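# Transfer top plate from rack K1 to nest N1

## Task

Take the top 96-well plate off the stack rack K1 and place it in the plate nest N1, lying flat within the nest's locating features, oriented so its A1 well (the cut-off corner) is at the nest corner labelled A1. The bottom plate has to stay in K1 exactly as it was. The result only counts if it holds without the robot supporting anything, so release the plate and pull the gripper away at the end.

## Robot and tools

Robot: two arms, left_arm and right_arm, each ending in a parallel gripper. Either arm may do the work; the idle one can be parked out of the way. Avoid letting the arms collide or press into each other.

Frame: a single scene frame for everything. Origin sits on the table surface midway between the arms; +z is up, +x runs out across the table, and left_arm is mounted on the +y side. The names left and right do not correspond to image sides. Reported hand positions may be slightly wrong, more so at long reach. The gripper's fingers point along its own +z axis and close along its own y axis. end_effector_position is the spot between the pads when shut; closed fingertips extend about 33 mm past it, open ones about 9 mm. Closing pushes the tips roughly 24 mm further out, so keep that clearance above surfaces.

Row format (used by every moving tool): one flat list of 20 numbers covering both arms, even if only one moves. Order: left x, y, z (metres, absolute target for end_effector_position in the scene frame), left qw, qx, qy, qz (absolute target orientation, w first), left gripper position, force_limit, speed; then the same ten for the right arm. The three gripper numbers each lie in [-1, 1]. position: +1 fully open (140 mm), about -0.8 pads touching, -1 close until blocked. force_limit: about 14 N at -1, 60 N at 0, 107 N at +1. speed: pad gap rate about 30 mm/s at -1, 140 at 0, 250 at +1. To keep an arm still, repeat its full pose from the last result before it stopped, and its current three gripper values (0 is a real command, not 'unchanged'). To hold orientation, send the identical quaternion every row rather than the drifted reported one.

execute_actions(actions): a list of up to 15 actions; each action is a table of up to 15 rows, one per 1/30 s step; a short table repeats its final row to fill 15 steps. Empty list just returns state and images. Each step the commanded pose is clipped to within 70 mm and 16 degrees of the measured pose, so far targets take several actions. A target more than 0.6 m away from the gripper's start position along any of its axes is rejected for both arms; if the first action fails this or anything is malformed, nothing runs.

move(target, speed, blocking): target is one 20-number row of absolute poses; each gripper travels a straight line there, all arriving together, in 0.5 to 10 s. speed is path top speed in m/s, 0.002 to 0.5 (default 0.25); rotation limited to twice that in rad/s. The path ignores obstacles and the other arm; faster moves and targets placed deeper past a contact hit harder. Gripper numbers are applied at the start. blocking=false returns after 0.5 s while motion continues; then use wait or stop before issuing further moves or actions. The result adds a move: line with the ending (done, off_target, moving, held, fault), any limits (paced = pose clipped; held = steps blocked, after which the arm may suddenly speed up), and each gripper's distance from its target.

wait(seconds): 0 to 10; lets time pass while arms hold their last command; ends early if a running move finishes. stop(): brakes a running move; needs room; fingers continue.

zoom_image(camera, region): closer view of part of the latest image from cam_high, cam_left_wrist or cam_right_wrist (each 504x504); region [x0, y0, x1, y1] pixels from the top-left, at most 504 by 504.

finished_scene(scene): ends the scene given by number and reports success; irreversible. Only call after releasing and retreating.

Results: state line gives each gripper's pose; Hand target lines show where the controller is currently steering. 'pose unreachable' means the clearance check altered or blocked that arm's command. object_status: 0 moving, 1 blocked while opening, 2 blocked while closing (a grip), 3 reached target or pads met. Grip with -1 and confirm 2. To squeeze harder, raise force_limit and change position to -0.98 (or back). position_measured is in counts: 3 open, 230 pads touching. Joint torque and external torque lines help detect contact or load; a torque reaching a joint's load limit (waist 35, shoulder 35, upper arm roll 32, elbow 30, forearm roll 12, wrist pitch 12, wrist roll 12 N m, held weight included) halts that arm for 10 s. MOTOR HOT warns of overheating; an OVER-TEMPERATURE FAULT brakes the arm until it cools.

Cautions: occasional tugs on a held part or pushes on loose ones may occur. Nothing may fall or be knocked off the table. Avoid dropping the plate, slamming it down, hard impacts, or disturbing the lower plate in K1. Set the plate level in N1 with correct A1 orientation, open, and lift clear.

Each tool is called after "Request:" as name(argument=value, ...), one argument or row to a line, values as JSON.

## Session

Request:
execute_actions(
  actions=[],
)

Scene clock: 0.00 s.
left_arm: end_effector_position=(+0.4912, +0.3129, +0.4140) position_measured=3 object_status=3 end_effector_quat_wxyz=(+0.008, +0.883, -0.469, -0.004) | right_arm: end_effector_position=(+0.3146, -0.7896, +0.1537) position_measured=3 object_status=3 end_effector_quat_wxyz=(+0.163, +0.404, +0.619, +0.654)
Joint positions: left_arm=[ 0.016 -0.002 -0.005 -1.568 -0.013  1.555 -0.789] | right_arm=[-1.226  0.856 -0.122 -1.536  1.088  1.182  0.933]
Joint velocities: left_arm=[ 0.001 -0.     0.     0.     0.     0.001  0.001] | right_arm=[ 0.     0.001 -0.001  0.    -0.001  0.001  0.   ]
Joint torques (N m, as the joint torque sensors report them, + toward a larger angle): no reading
External joint torques (N m, as the arm's controller estimates them; a push from outside toward a larger angle lowers the number): no reading
Hand target (left_arm): +0.491, +0.313, +0.414; +0.008, +0.883, -0.469, -0.004
Hand target (right_arm): +0.315, -0.790, +0.154; +0.163, +0.404, +0.619, +0.654
camera_calibration (this result's frames):
cam_right_wrist: T_world_to_cam=[[0.210114, -0.0874402, 0.973759, -0.28032], [0.410653, -0.895981, -0.169065, -0.801906], [0.887252, 0.4354, -0.15235, 0.277396], [0, 0, 0, 1]] pos_world=[0.142085, -0.863782, 0.179651]

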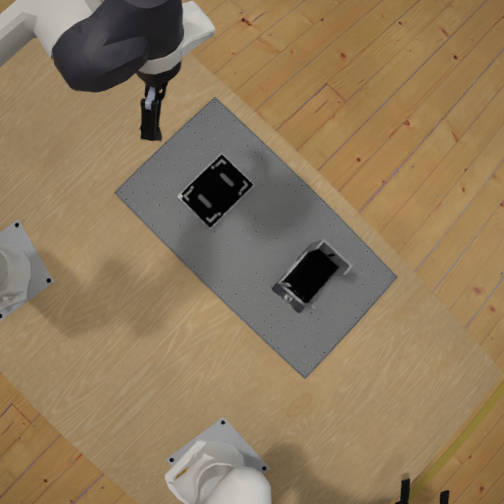

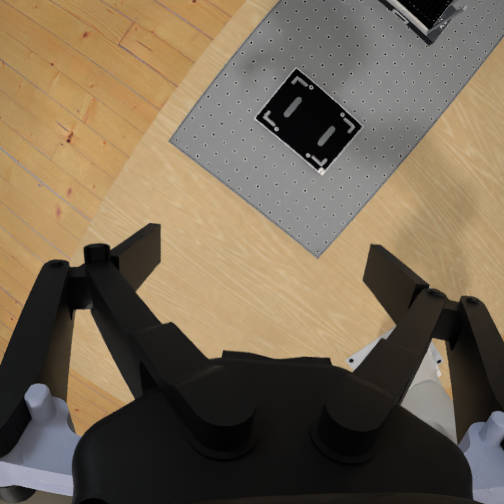

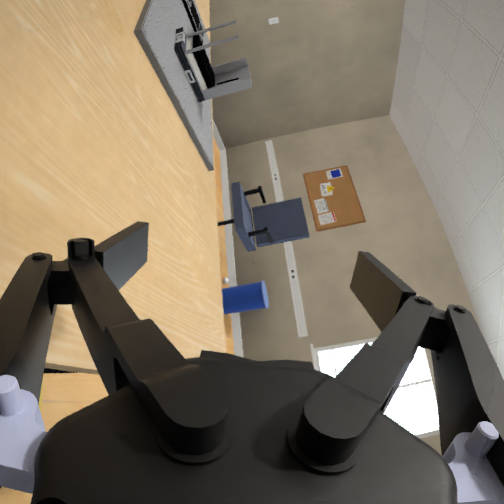

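Request:
zoom_image(
  camera="cam_high",
  region=[260,225,360,325],
)

Request:
zoom_image(
  camera="cam_high",
  region=[165,140,265,240],
)

Request:
zoom_image(
  camera="cam_right_wrist",
  region=[150,0,270,120],
)

Region (260, 225, 360, 325) of cam_high's 504x504 image, scaled by 5.040, with more detail than that image has.

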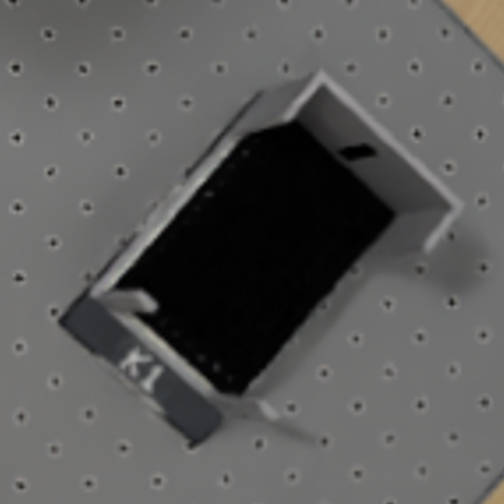

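Region (165, 140, 265, 240) of cam_high's 504x504 image, scaled by 5.040, with more detail than that image has.

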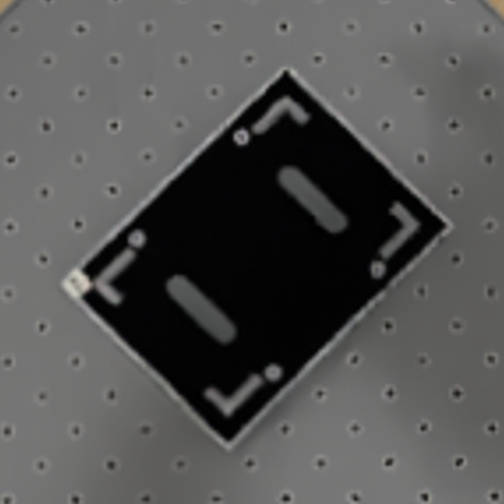

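Region (150, 0, 270, 120) of cam_right_wrist's 504x504 image, scaled by 4.200, with more detail than that image has.

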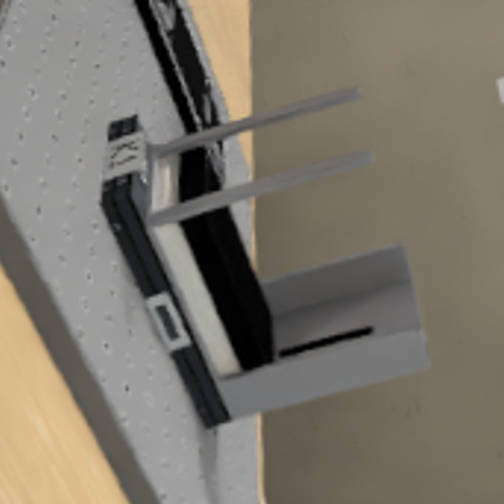

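Request:
move(
  target=[0.5,-0.08,0.235,0,0.03,-0.9995,0,0.5,0,0,0.3146,-0.7896,0.1537,0.163,0.404,0.619,0.654,1,0,0],
  speed=0.35,
)

Request:
move(
  target=[0.508,-0.152,0.19,-0.025,0.03,-0.999,0.022,0.5,0,0,0.3146,-0.7896,0.1537,0.163,0.404,0.619,0.654,1,0,0],
  speed=0.1,
)

Request:
zoom_image(
  camera="cam_left_wrist",
  region=[150,100,370,320],
)

Scene clock: 16.03 s.
left_arm: end_effector_position=(+0.5062, -0.0746, +0.2363) position_measured=66 object_status=3 end_effector_quat_wxyz=(-0.001, -0.041, +0.999, +0.003) | right_arm: end_effector_position=(+0.3146, -0.7896, +0.1537) position_measured=3 object_status=3 end_effector_quat_wxyz=(+0.163, +0.404, +0.619, +0.654)
Joint positions: left_arm=[-0.246  0.755 -0.506 -0.98   0.341  1.658  0.622] | right_arm=[-1.226  0.856 -0.122 -1.536  1.088  1.182  0.933]
Joint velocities: left_arm=[ 0.     0.002  0.001  0.004  0.003 -0.01   0.03 ] | right_arm=[ 0.001 -0.001 -0.     0.     0.001  0.    -0.001]
Joint torques (N m, as the joint torque sensors report them, + toward a larger angle): left_arm=[ -1.2  -54.25  -8.83  22.97   1.38   2.04   0.3 ] | right_arm=[ -0.09 -49.45   0.03  19.48   1.98  -1.87   0.09]
External joint torques (N m, as the arm's controller estimates them; a push from outside toward a larger angle lowers the number): left_arm=[-1.4  -2.75 -1.55  0.31  0.58 -0.4   0.3 ] | right_arm=[-0.17  1.03  0.33  0.35 -0.08 -0.13  0.03]
Hand target (left_arm): +0.505, -0.075, +0.236; -0.002, -0.032, +0.999, +0.004
Hand target (right_arm): +0.315, -0.790, +0.154; +0.163, +0.404, +0.619, +0.654
Off the commanded pose (left_arm): 0.008 m, 1 deg.
Off the commanded pose (right_arm): 0.000 m, 0 deg.
move: off_target (left_arm)
camera_calibration (this result's frames):
cam_left_wrist: T_world_to_cam=[[-0.154031, 0.98802, 0.0095542, 0.154785], [0.94307, 0.144124, 0.299746, -0.532028], [0.294778, 0.0551803, -0.953971, 0.270633], [0, 0, 0, 1]] pos_world=[0.445805, -0.0911865, 0.41617]
cam_right_wrist: T_world_to_cam=[[0.210114, -0.0874399, 0.973759, -0.28032], [0.410653, -0.89598, -0.169065, -0.801907], [0.887252, 0.4354, -0.15235, 0.277396], [0, 0, 0, 1]] pos_world=[0.142085, -0.863782, 0.179651]

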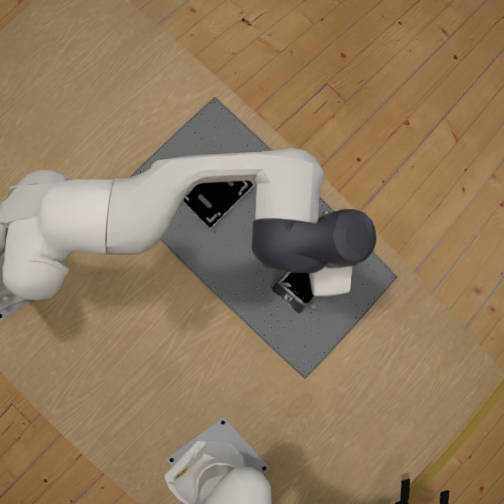

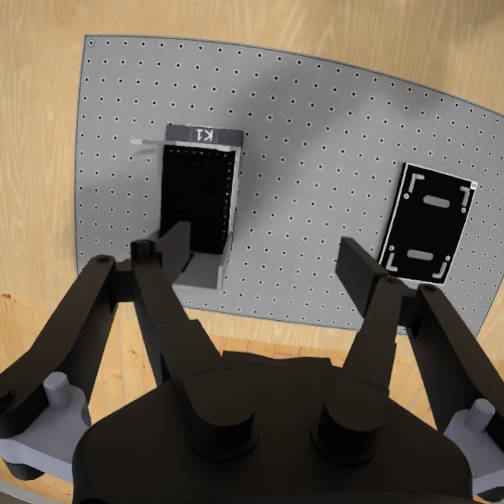

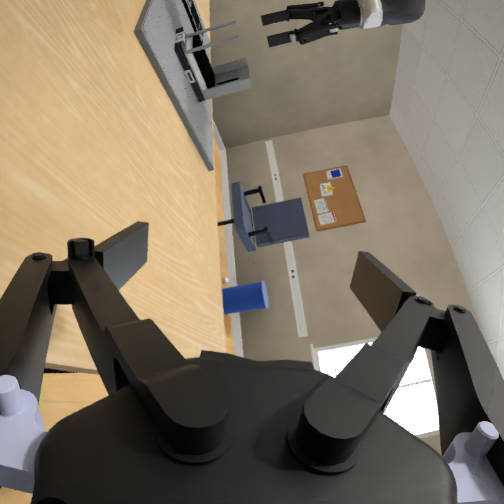

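Scene clock: 17.57 s.
left_arm: end_effector_position=(+0.5096, -0.1525, +0.1912) position_measured=66 object_status=3 end_effector_quat_wxyz=(+0.025, -0.027, +0.999, -0.024) | right_arm: end_effector_position=(+0.3146, -0.7896, +0.1537) position_measured=3 object_status=3 end_effector_quat_wxyz=(+0.163, +0.404, +0.619, +0.654)
Joint positions: left_arm=[-0.399  0.96  -0.469 -0.743  0.392  1.711  0.599] | right_arm=[-1.226  0.856 -0.122 -1.536  1.088  1.182  0.933]
Joint velocities: left_arm=[-0.004  0.004  0.002  0.004  0.    -0.004  0.   ] | right_arm=[ 0.001  0.001 -0.002  0.001 -0.    -0.    -0.   ]
Joint torques (N m, as the joint torque sensors report them, + toward a larger angle): left_arm=[ -1.42 -57.93  -5.75  23.72   1.08   2.15  -0.26] | right_arm=[  0.3  -49.53   0.39  19.92   1.95  -1.86   0.09]
External joint torques (N m, as the arm's controller estimates them; a push from outside toward a larger angle lowers the number): left_arm=[-1.2  -1.81  0.84  1.3   0.28 -0.47 -0.25] | right_arm=[ 0.24  0.66  0.72  0.91 -0.1  -0.13  0.03]
Hand target (left_arm): +0.510, -0.151, +0.190; +0.024, -0.030, +0.999, -0.022
Hand target (right_arm): +0.315, -0.790, +0.154; +0.163, +0.404, +0.619, +0.654
Off the commanded pose (left_arm): 0.002 m, 0 deg.
Off the commanded pose (right_arm): 0.000 m, 0 deg.
move: done
camera_calibration (this result's frames):
cam_left_wrist: T_world_to_cam=[[-0.126392, 0.99074, -0.0495952, 0.230258], [0.929389, 0.135747, 0.343233, -0.513047], [0.346787, -0.00271116, -0.93794, 0.192446], [0, 0, 0, 1]] pos_world=[0.439185, -0.15796, 0.368018]
cam_right_wrist: T_world_to_cam=[[0.210114, -0.08744, 0.973759, -0.28032], [0.410653, -0.89598, -0.169065, -0.801906], [0.887252, 0.4354, -0.15235, 0.277396], [0, 0, 0, 1]] pos_world=[0.142085, -0.863782, 0.179651]

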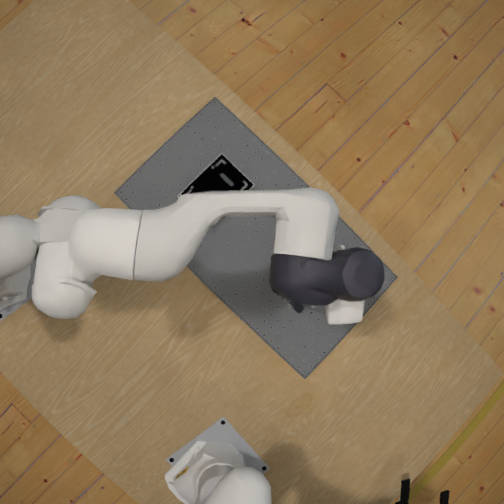

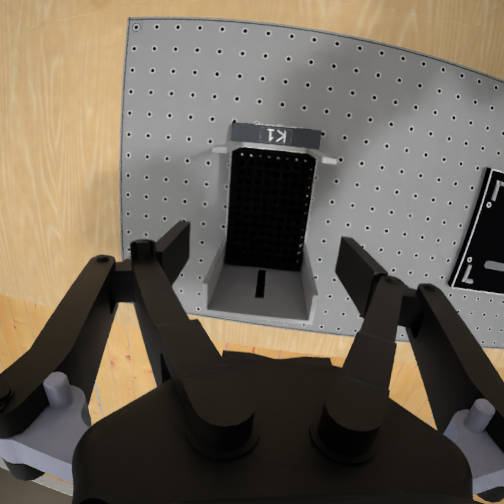

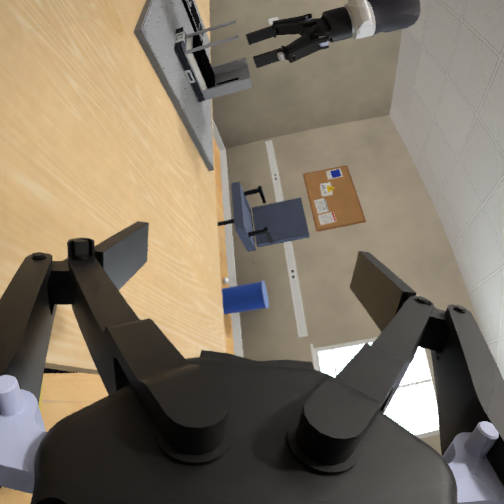

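Region (150, 100, 370, 320) of cam_left_wrist's 504x504 image, scaled by 2.291, with more detail than that image has.

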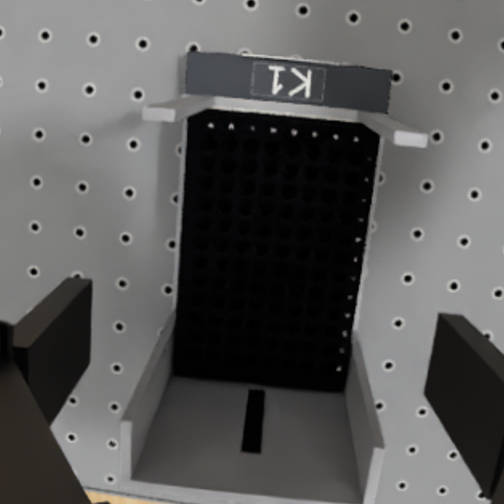

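Request:
move(
  target=[0.507,-0.149,0.095,0,0.03,-0.9995,0,0.5,0,0,0.3146,-0.7896,0.1537,0.163,0.404,0.619,0.654,1,0,0],
  speed=0.06,
)

Request:
zoom_image(
  camera="cam_left_wrist",
  region=[150,130,370,350],
)

Request:
zoom_image(
  camera="cam_right_wrist",
  region=[150,0,270,120],
)

Scene clock: 24.33 s.
left_arm: end_effector_position=(+0.5060, -0.1494, +0.0950) position_measured=66 object_status=3 end_effector_quat_wxyz=(-0.002, -0.030, +1.000, -0.001) | right_arm: end_effector_position=(+0.3146, -0.7896, +0.1537) position_measured=3 object_status=3 end_effector_quat_wxyz=(+0.163, +0.404, +0.619, +0.654)
Joint positions: left_arm=[-0.417  1.103 -0.445 -0.709  0.398  1.753  0.599] | right_arm=[-1.226  0.856 -0.122 -1.536  1.088  1.182  0.933]
Joint velocities: left_arm=[-0.003 -0.     0.001  0.019  0.001  0.001  0.001] | right_arm=[ 0.     0.001  0.     0.001 -0.001  0.001  0.001]
Joint torques (N m, as the joint torque sensors report them, + toward a larger angle): left_arm=[ -1.58 -60.55  -5.21  23.01   1.26   2.42  -0.02] | right_arm=[  0.19 -49.68   0.58  19.67   1.97  -1.83   0.03]
External joint torques (N m, as the arm's controller estimates them; a push from outside toward a larger angle lowers the number): left_arm=[-1.49 -2.63  1.2   0.61  0.5  -0.03 -0.02] | right_arm=[ 0.16  0.51  0.92  0.67 -0.08 -0.1  -0.03]
Hand target (left_arm): +0.507, -0.149, +0.095; +0.000, -0.031, +1.000, -0.000
Hand target (right_arm): +0.315, -0.790, +0.154; +0.163, +0.404, +0.619, +0.654
Off the commanded pose (left_arm): 0.001 m, 0 deg.
Off the commanded pose (right_arm): 0.000 m, 0 deg.
move: done
camera_calibration (this result's frames):
cam_left_wrist: T_world_to_cam=[[-0.133139, 0.991094, 0.00255097, 0.220564], [0.946218, 0.126344, 0.297841, -0.482698], [0.294866, 0.042068, -0.954612, 0.138039], [0, 0, 0, 1]] pos_world=[0.4454, -0.163421, 0.274978]
cam_right_wrist: T_world_to_cam=[[0.210114, -0.0874401, 0.973759, -0.28032], [0.410653, -0.895981, -0.169065, -0.801907], [0.887252, 0.4354, -0.15235, 0.277396], [0, 0, 0, 1]] pos_world=[0.142085, -0.863782, 0.179651]

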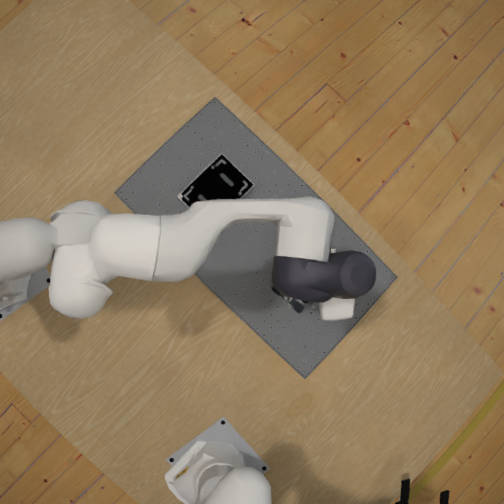

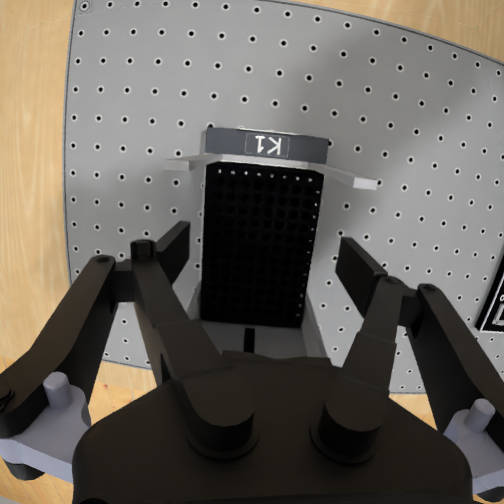

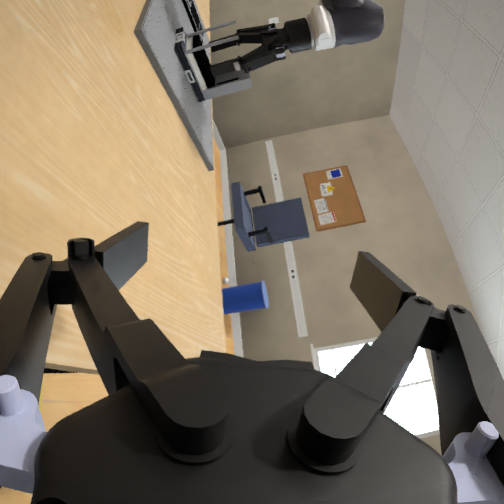

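Region (150, 130, 370, 350) of cam_left_wrist's 504x504 image, scaled by 2.291, with more detail than that image has.

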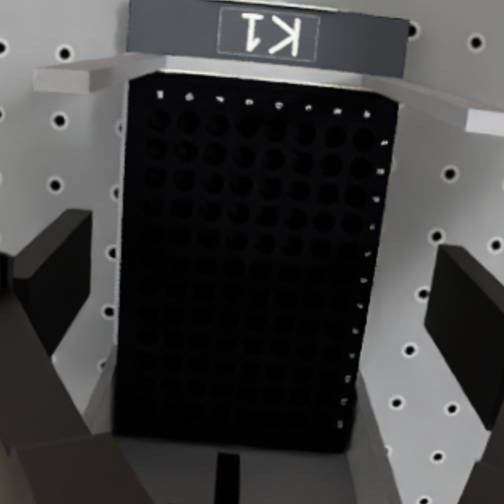

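Region (150, 0, 270, 120) of cam_right_wrist's 504x504 image, scaled by 4.200, with more detail than that image has.

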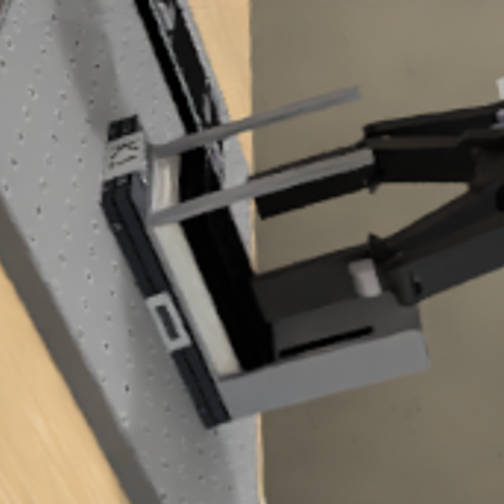

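Request:
move(
  target=[0.509,-0.1535,0.083,0,0.033,-0.9995,0,0.42,0,0,0.3146,-0.7896,0.1537,0.163,0.404,0.619,0.654,1,0,0],
  speed=0.015,
)

Request:
zoom_image(
  camera="cam_left_wrist",
  region=[150,130,370,350],
)

Request:
zoom_image(
  camera="cam_right_wrist",
  region=[170,20,250,100],
)

Scene clock: 31.97 s.
left_arm: end_effector_position=(+0.5088, -0.1548, +0.0835) position_measured=76 object_status=3 end_effector_quat_wxyz=(-0.001, -0.035, +0.999, -0.003) | right_arm: end_effector_position=(+0.3146, -0.7896, +0.1537) position_measured=3 object_status=3 end_effector_quat_wxyz=(+0.163, +0.404, +0.619, +0.654)
Joint positions: left_arm=[-0.441  1.159 -0.437 -0.631  0.4    1.742  0.599] | right_arm=[-1.226  0.856 -0.122 -1.536  1.088  1.182  0.933]
Joint velocities: left_arm=[-0.004  0.009  0.     0.025  0.002 -0.014 -0.   ] | right_arm=[-0.002 -0.002 -0.001  0.    -0.001  0.001 -0.001]
Joint torques (N m, as the joint torque sensors report them, + toward a larger angle): left_arm=[ -1.37 -61.19  -4.57  22.97   1.27   2.     0.3 ] | right_arm=[  0.2  -49.58   0.03  20.     1.94  -1.84   0.08]
External joint torques (N m, as the arm's controller estimates them; a push from outside toward a larger angle lowers the number): left_arm=[-1.7  -2.28  1.12  0.36  0.48 -0.48  0.3 ] | right_arm=[ 0.4   0.72  0.51  0.97 -0.1  -0.11  0.02]
Hand target (left_arm): +0.509, -0.153, +0.083; +0.000, -0.033, +0.999, -0.000
Hand target (right_arm): +0.315, -0.790, +0.154; +0.163, +0.404, +0.619, +0.654
Off the commanded pose (left_arm): 0.001 m, 0 deg.
Off the commanded pose (right_arm): 0.000 m, 0 deg.
move: done
camera_calibration (this result's frames):
cam_left_wrist: T_world_to_cam=[[-0.142563, 0.989783, -0.00211419, 0.231295], [0.944118, 0.136626, 0.299958, -0.478746], [0.297182, 0.0407669, -0.95395, 0.125095], [0, 0, 0, 1]] pos_world=[0.447791, -0.168622, 0.263427]
cam_right_wrist: T_world_to_cam=[[0.210114, -0.0874399, 0.973759, -0.28032], [0.410653, -0.89598, -0.169065, -0.801907], [0.887252, 0.4354, -0.152351, 0.277396], [0, 0, 0, 1]] pos_world=[0.142085, -0.863782, 0.179651]

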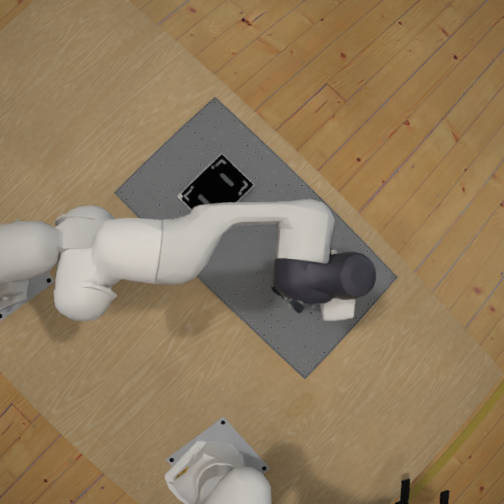

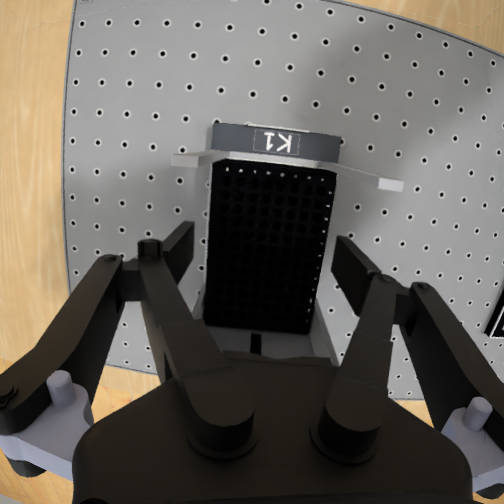

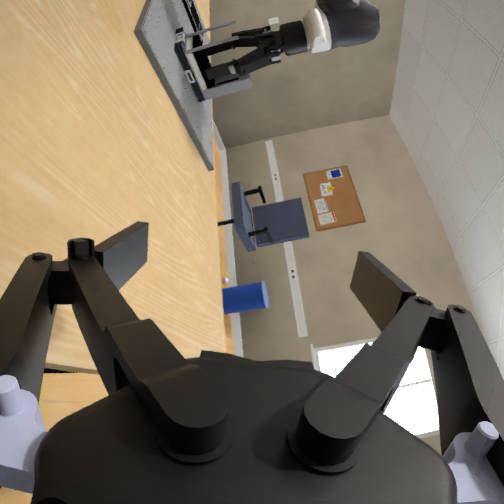

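Region (150, 130, 370, 350) of cam_left_wrist's 504x504 image, scaled by 2.291, with more detail than that image has.

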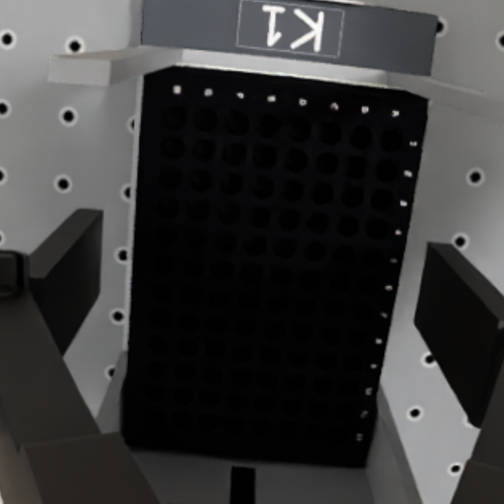

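Region (170, 20, 250, 100) of cam_right_wrist's 504x504 image, scaled by 6.300, with more detail than that image has.

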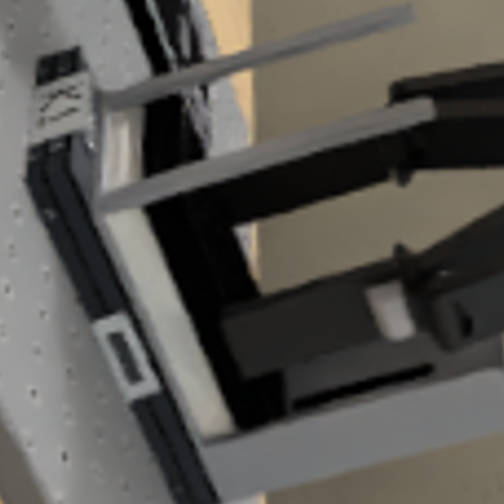

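Request:
move(
  target=[0.509,-0.1525,0.082,0,0.033,-0.9995,0,-1,0,-1,0.3146,-0.7896,0.1537,0.163,0.404,0.619,0.654,1,0,0],
  speed=0.015,
)

Request:
zoom_image(
  camera="cam_right_wrist",
  region=[170,20,250,100],
)

Request:
move(
  target=[0.509,-0.1535,0.135,-0.006,0.033,-0.9995,0.005,-1,0,-1,0.3146,-0.7896,0.1537,0.163,0.404,0.619,0.654,1,0,0],
  speed=0.025,
)

Scene clock: 36.73 s.
left_arm: end_effector_position=(+0.5068, -0.1537, +0.0818) position_measured=110 object_status=0 end_effector_quat_wxyz=(-0.002, -0.033, +0.999, -0.000) | right_arm: end_effector_position=(+0.3146, -0.7896, +0.1537) position_measured=3 object_status=3 end_effector_quat_wxyz=(+0.163, +0.404, +0.619, +0.654)
Joint positions: left_arm=[-0.439  1.155 -0.437 -0.643  0.4    1.743  0.599] | right_arm=[-1.226  0.856 -0.122 -1.536  1.088  1.182  0.933]
Joint velocities: left_arm=[-0.     0.001  0.    -0.003 -0.     0.001 -0.   ] | right_arm=[ 0.001  0.002  0.     0.    -0.001 -0.    -0.001]
Joint torques (N m, as the joint torque sensors report them, + toward a larger angle): left_arm=[  0.7  -62.11  -5.64  20.48   1.26   2.8    0.16] | right_arm=[  0.02 -49.82   0.62  19.93   1.94  -1.87   0.07]
External joint torques (N m, as the arm's controller estimates them; a push from outside toward a larger angle lowers the number): left_arm=[ 0.84 -3.9   0.23 -1.79  0.5   0.38  0.16] | right_arm=[ 0.01  0.28  0.97  0.98 -0.1  -0.14  0.01]
Hand target (left_arm): +0.509, -0.153, +0.082; -0.000, -0.033, +0.999, +0.000
Hand target (right_arm): +0.315, -0.790, +0.154; +0.163, +0.404, +0.619, +0.654
Off the commanded pose (left_arm): 0.002 m, 0 deg.
Off the commanded pose (right_arm): 0.000 m, 0 deg.
move: done
camera_calibration (this result's frames):
cam_left_wrist: T_world_to_cam=[[-0.139352, 0.990236, 0.00360685, 0.227847], [0.945446, 0.131964, 0.297853, -0.477782], [0.294469, 0.0449166, -0.954605, 0.126021], [0, 0, 0, 1]] pos_world=[0.446359, -0.168232, 0.261787]
cam_right_wrist: T_world_to_cam=[[0.210114, -0.0874396, 0.973759, -0.280319], [0.410653, -0.89598, -0.169065, -0.801907], [0.887252, 0.4354, -0.152351, 0.277396], [0, 0, 0, 1]] pos_world=[0.142085, -0.863782, 0.179651]

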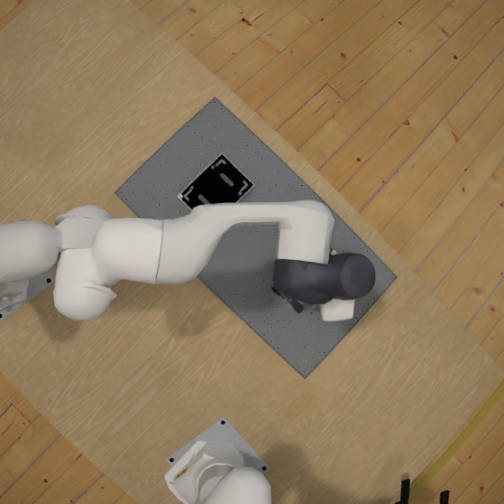

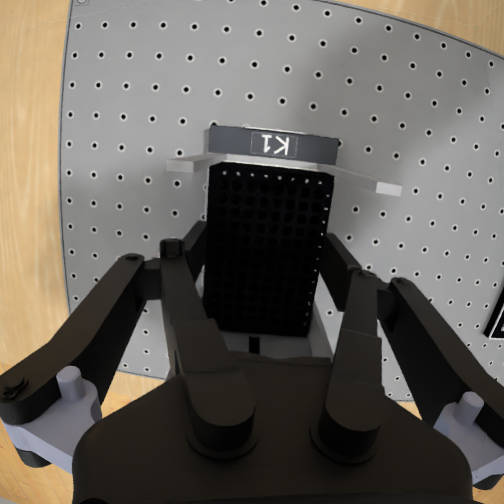

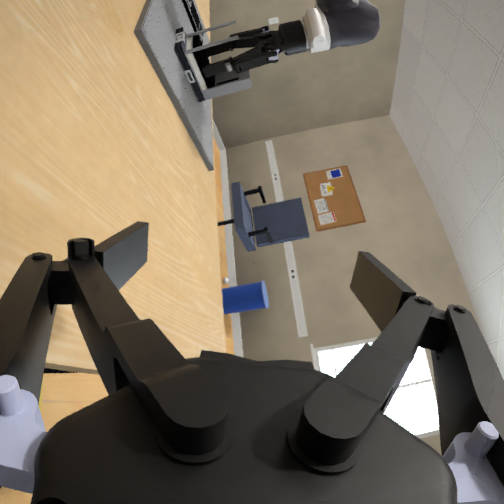

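Region (170, 20, 250, 100) of cam_right_wrist's 504x504 image, scaled by 6.300, with more detail than that image has.

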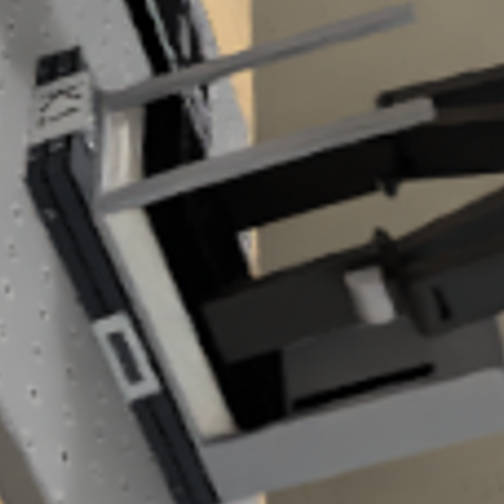

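Scene clock: 39.30 s.
left_arm: end_effector_position=(+0.5066, -0.1537, +0.1327) position_measured=110 object_status=2 end_effector_quat_wxyz=(+0.004, -0.034, +0.999, -0.004) | right_arm: end_effector_position=(+0.3146, -0.7896, +0.1537) position_measured=3 object_status=3 end_effector_quat_wxyz=(+0.163, +0.404, +0.619, +0.654)
Joint positions: left_arm=[-0.456  1.119 -0.439 -0.575  0.396  1.659  0.607] | right_arm=[-1.226  0.856 -0.122 -1.536  1.088  1.182  0.933]
Joint velocities: left_arm=[-0.002  0.005 -0.     0.015  0.001 -0.01   0.006] | right_arm=[-0.    -0.001 -0.001  0.     0.001  0.    -0.002]
Joint torques (N m, as the joint torque sensors report them, + toward a larger angle): left_arm=[  0.51 -61.06  -5.43  23.63   0.9    2.64   0.24] | right_arm=[ -0.37 -49.6    0.5   19.59   1.95  -1.85   0.11]
External joint torques (N m, as the arm's controller estimates them; a push from outside toward a larger angle lowers the number): left_arm=[ 0.56 -3.18 -0.25  1.55  0.12  0.17  0.25] | right_arm=[-0.4   0.64  0.82  0.59 -0.1  -0.11  0.05]
Hand target (left_arm): +0.509, -0.153, +0.135; +0.006, -0.032, +0.999, -0.005
Hand target (right_arm): +0.315, -0.790, +0.154; +0.163, +0.404, +0.619, +0.654
Off the commanded pose (left_arm): 0.003 m, 0 deg.
Off the commanded pose (right_arm): 0.000 m, 0 deg.
move: done
camera_calibration (this result's frames):
cam_left_wrist: T_world_to_cam=[[-0.140421, 0.990079, -0.00508951, 0.229277], [0.941426, 0.135109, 0.30897, -0.491677], [0.306593, 0.0385945, -0.951058, 0.167093], [0, 0, 0, 1]] pos_world=[0.443843, -0.167021, 0.311995]
cam_right_wrist: T_world_to_cam=[[0.210114, -0.0874393, 0.973759, -0.280319], [0.410653, -0.89598, -0.169064, -0.801907], [0.887252, 0.4354, -0.152351, 0.277396], [0, 0, 0, 1]] pos_world=[0.142085, -0.863783, 0.179651]

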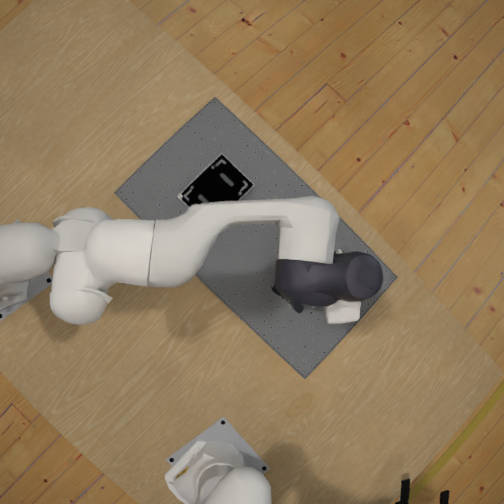

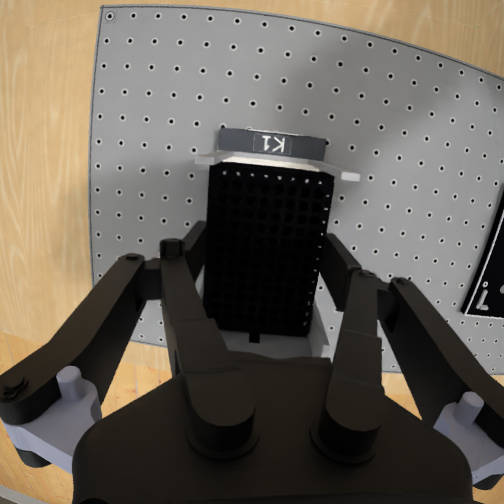

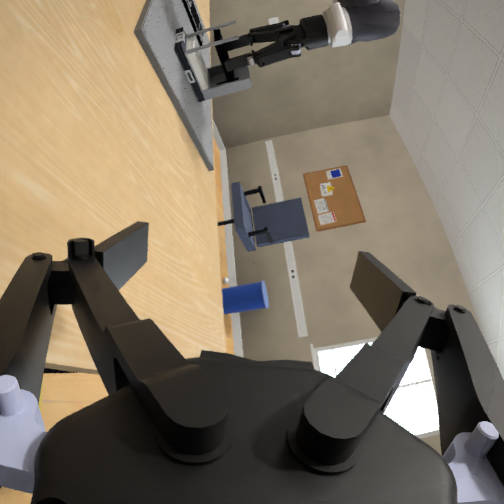

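Request:
move(
  target=[0.506,-0.1535,0.21,-0.022,0.033,-0.999,0.02,-1,0,-1,0.3146,-0.7896,0.1537,0.163,0.404,0.619,0.654,1,0,0],
  speed=0.03,
)

Scene clock: 44.90 s.
left_arm: end_effector_position=(+0.5080, -0.1522, +0.2086) position_measured=110 object_status=2 end_effector_quat_wxyz=(+0.024, -0.034, +0.999, -0.019) | right_arm: end_effector_position=(+0.3146, -0.7896, +0.1537) position_measured=3 object_status=3 end_effector_quat_wxyz=(+0.163, +0.404, +0.619, +0.654)
Joint positions: left_arm=[-0.451  1.013 -0.441 -0.583  0.385  1.611  0.608] | right_arm=[-1.226  0.856 -0.122 -1.536  1.088  1.182  0.933]
Joint velocities: left_arm=[-0.004 -0.    -0.     0.009 -0.001 -0.013 -0.   ] | right_arm=[-0.001 -0.    -0.    -0.001  0.001 -0.001  0.001]
Joint torques (N m, as the joint torque sensors report them, + toward a larger angle): left_arm=[ -0.68 -59.85  -6.43  22.86   0.23   2.15   0.18] | right_arm=[  0.07 -49.55   0.41  19.73   1.98  -1.89   0.04]
External joint torques (N m, as the arm's controller estimates them; a push from outside toward a larger angle lowers the number): left_arm=[-0.53 -3.07 -1.37  0.86 -0.58 -0.46  0.19] | right_arm=[ 0.16  0.76  0.83  0.68 -0.08 -0.16 -0.02]
Hand target (left_arm): +0.506, -0.153, +0.210; +0.022, -0.032, +0.999, -0.020
Hand target (right_arm): +0.315, -0.790, +0.154; +0.163, +0.404, +0.619, +0.654
Off the commanded pose (left_arm): 0.003 m, 0 deg.
Off the commanded pose (right_arm): 0.000 m, 0 deg.
move: done
camera_calibration (this result's frames):
cam_left_wrist: T_world_to_cam=[[-0.139816, 0.989364, -0.0401196, 0.235258], [0.928301, 0.14507, 0.342364, -0.515435], [0.344543, 0.0106248, -0.938711, 0.212645], [0, 0, 0, 1]] pos_world=[0.438106, -0.160241, 0.385517]
cam_right_wrist: T_world_to_cam=[[0.210114, -0.0874394, 0.973759, -0.280319], [0.410653, -0.895981, -0.169064, -0.801907], [0.887252, 0.4354, -0.152351, 0.277396], [0, 0, 0, 1]] pos_world=[0.142085, -0.863782, 0.179651]

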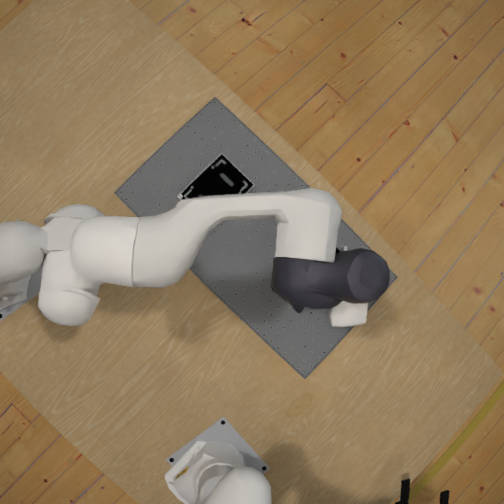

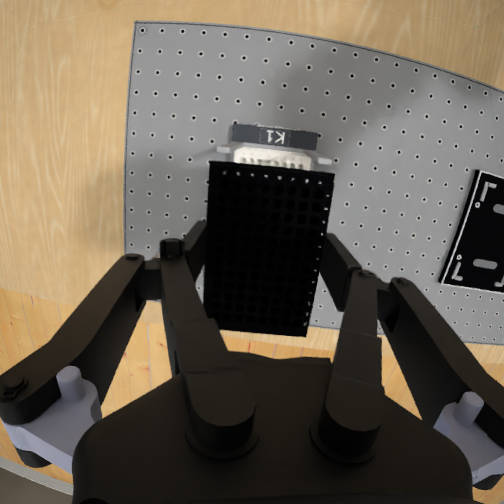

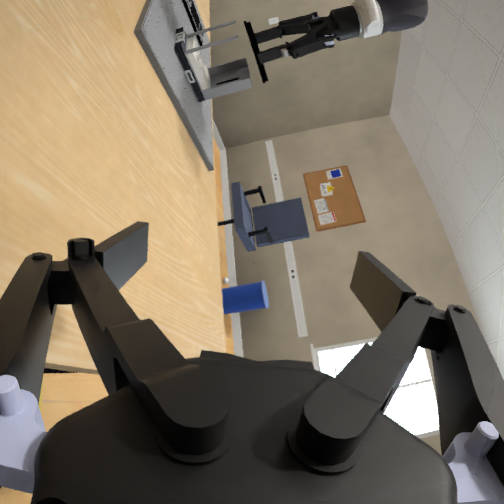

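Request:
move(
  target=[0.5,-0.02,0.215,0,0,-1,0,-1,0,-1,0.3146,-0.7896,0.1537,0.163,0.404,0.619,0.654,1,0,0],
  speed=0.2,
)

Request:
move(
  target=[0.5,0.16,0.085,0,0,-1,0,-1,0,-1,0.3146,-0.7896,0.1537,0.163,0.404,0.619,0.654,1,0,0],
  speed=0.2,
)

Request:
zoom_image(
  camera="cam_left_wrist",
  region=[150,130,370,350],
)

Scene clock: 52.03 s.
left_arm: end_effector_position=(+0.4976, -0.0198, +0.2142) position_measured=110 object_status=2 end_effector_quat_wxyz=(-0.000, -0.007, +1.000, +0.003) | right_arm: end_effector_position=(+0.3146, -0.7896, +0.1537) position_measured=3 object_status=3 end_effector_quat_wxyz=(+0.163, +0.404, +0.619, +0.654)
Joint positions: left_arm=[-0.061  0.568 -0.568 -1.365  0.309  1.842  0.71 ] | right_arm=[-1.226  0.856 -0.122 -1.536  1.088  1.182  0.933]
Joint velocities: left_arm=[ 0.009 -0.001 -0.006 -0.001 -0.     0.012  0.019] | right_arm=[ 0.    -0.001  0.     0.001  0.     0.001  0.   ]
Joint torques (N m, as the joint torque sensors report them, + toward a larger angle): left_arm=[  0.66 -49.75 -10.11  21.66   0.75   2.71   0.42] | right_arm=[ -0.05 -49.57   0.49  19.87   1.97  -1.86   0.06]
External joint torques (N m, as the arm's controller estimates them; a push from outside toward a larger angle lowers the number): left_arm=[ 0.89 -3.87 -1.79 -1.65 -0.01  0.28  0.42] | right_arm=[-0.15  0.91  0.78  0.74 -0.09 -0.12  0.  ]
Hand target (left_arm): +0.498, -0.021, +0.215; +0.002, -0.001, +1.000, +0.001
Hand target (right_arm): +0.315, -0.790, +0.154; +0.163, +0.404, +0.619, +0.654
Off the commanded pose (left_arm): 0.003 m, 1 deg.
Off the commanded pose (right_arm): 0.000 m, 0 deg.
move: done
camera_calibration (this result's frames):
cam_left_wrist: T_world_to_cam=[[-0.0876667, 0.996108, 0.00918396, 0.0667094], [0.949927, 0.0808195, 0.301839, -0.53027], [0.299922, 0.0351853, -0.953315, 0.245909], [0, 0, 0, 1]] pos_world=[0.435813, -0.032246, 0.393872]
cam_right_wrist: T_world_to_cam=[[0.210114, -0.0874395, 0.973759, -0.280319], [0.410653, -0.89598, -0.169065, -0.801907], [0.887252, 0.4354, -0.152351, 0.277396], [0, 0, 0, 1]] pos_world=[0.142085, -0.863782, 0.179651]

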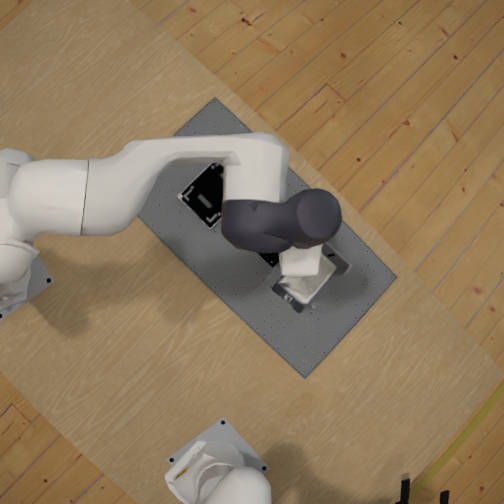

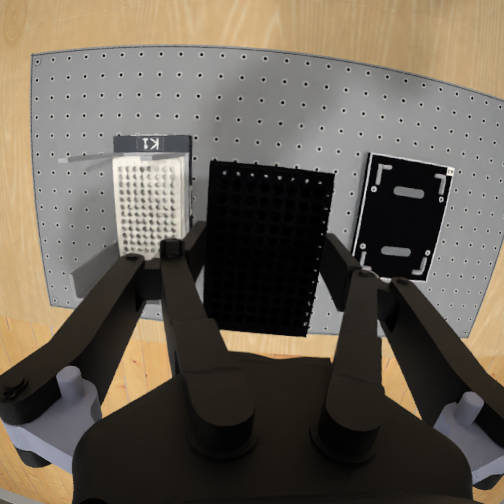

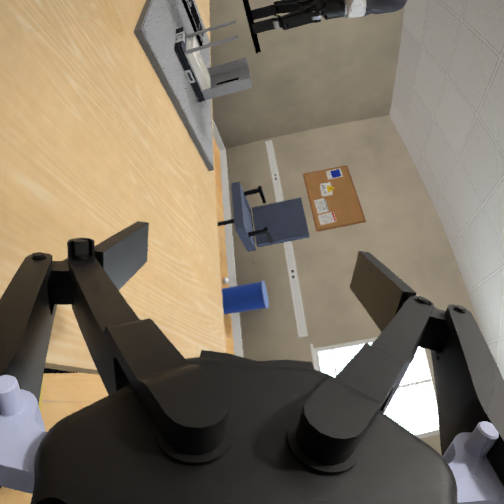

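Scene clock: 53.83 s.
left_arm: end_effector_position=(+0.4985, +0.1602, +0.0838) position_measured=110 object_status=2 end_effector_quat_wxyz=(-0.001, -0.010, +1.000, +0.001) | right_arm: end_effector_position=(+0.3146, -0.7896, +0.1537) position_measured=3 object_status=3 end_effector_quat_wxyz=(+0.163, +0.404, +0.619, +0.654)
Joint positions: left_arm=[ 0.318  0.4   -0.597 -1.979  0.297  2.291  0.905] | right_arm=[-1.226  0.856 -0.122 -1.536  1.088  1.182  0.933]
Joint velocities: left_arm=[ 0.005  0.    -0.001  0.     0.002  0.012  0.022] | right_arm=[-0.001  0.001 -0.001  0.     0.001 -0.001 -0.   ]
Joint torques (N m, as the joint torque sensors report them, + toward a larger angle): left_arm=[  0.42 -40.35  -9.68  20.51   1.04   2.78   0.55] | right_arm=[  0.06 -49.66   0.45  19.39   1.94  -1.86   0.05]
External joint torques (N m, as the arm's controller estimates them; a push from outside toward a larger angle lowers the number): left_arm=[ 0.49 -3.17 -2.78 -1.07  0.44  0.34  0.55] | right_arm=[ 0.31  0.47  0.98  0.44 -0.1  -0.14 -0.01]
Hand target (left_arm): +0.499, +0.160, +0.084; +0.001, -0.002, +1.000, +0.000
Hand target (right_arm): +0.315, -0.790, +0.154; +0.163, +0.404, +0.619, +0.654
Off the commanded pose (left_arm): 0.002 m, 1 deg.
Off the commanded pose (right_arm): 0.000 m, 0 deg.
move: done
camera_calibration (this result's frames):
cam_left_wrist: T_world_to_cam=[[-0.0926582, 0.995682, 0.0055875, -0.108492], [0.949856, 0.0867076, 0.300426, -0.507086], [0.298645, 0.0331443, -0.953789, 0.116054], [0, 0, 0, 1]] pos_world=[0.436947, 0.148145, 0.263639]
cam_right_wrist: T_world_to_cam=[[0.210114, -0.0874395, 0.973759, -0.280319], [0.410653, -0.89598, -0.169065, -0.801907], [0.887252, 0.4354, -0.152351, 0.277396], [0, 0, 0, 1]] pos_world=[0.142085, -0.863782, 0.179651]

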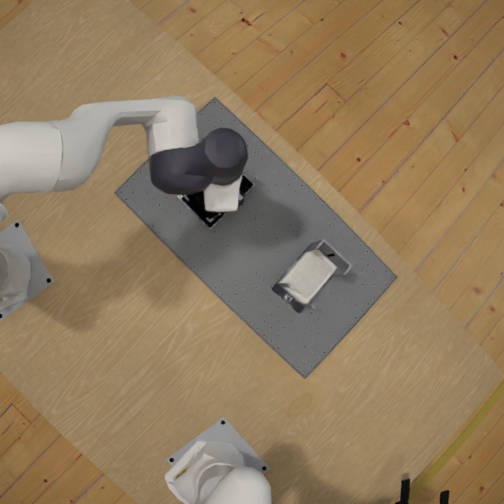

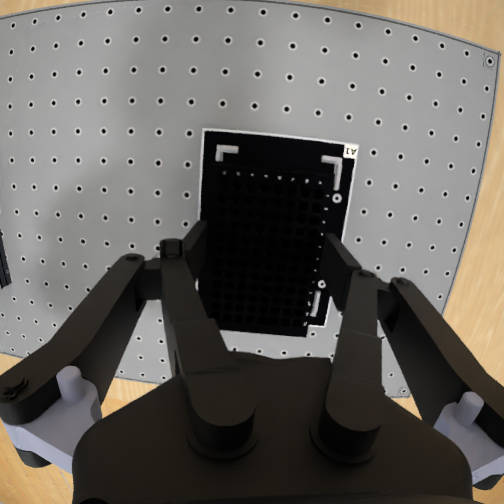

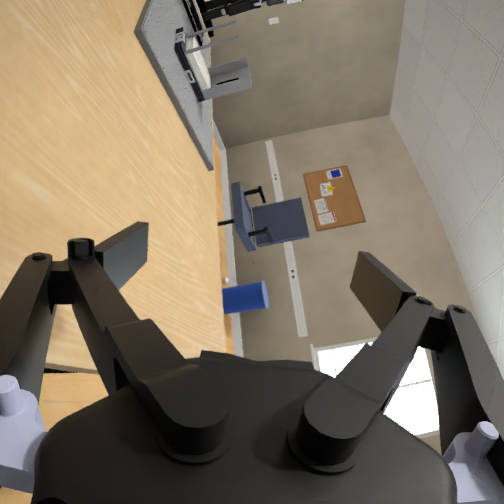

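Region (150, 130, 370, 350) of cam_left_wrist's 504x504 image, scaled by 2.291, with more detail than that image has.

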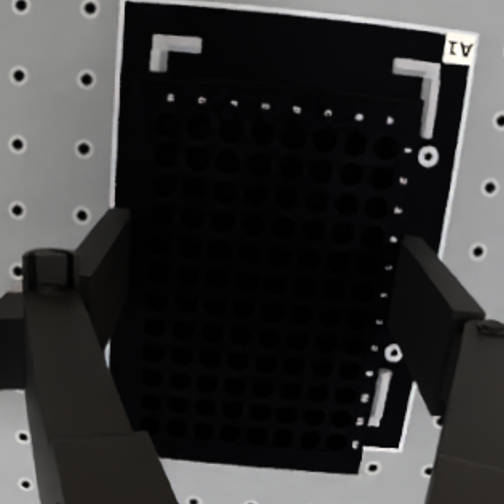

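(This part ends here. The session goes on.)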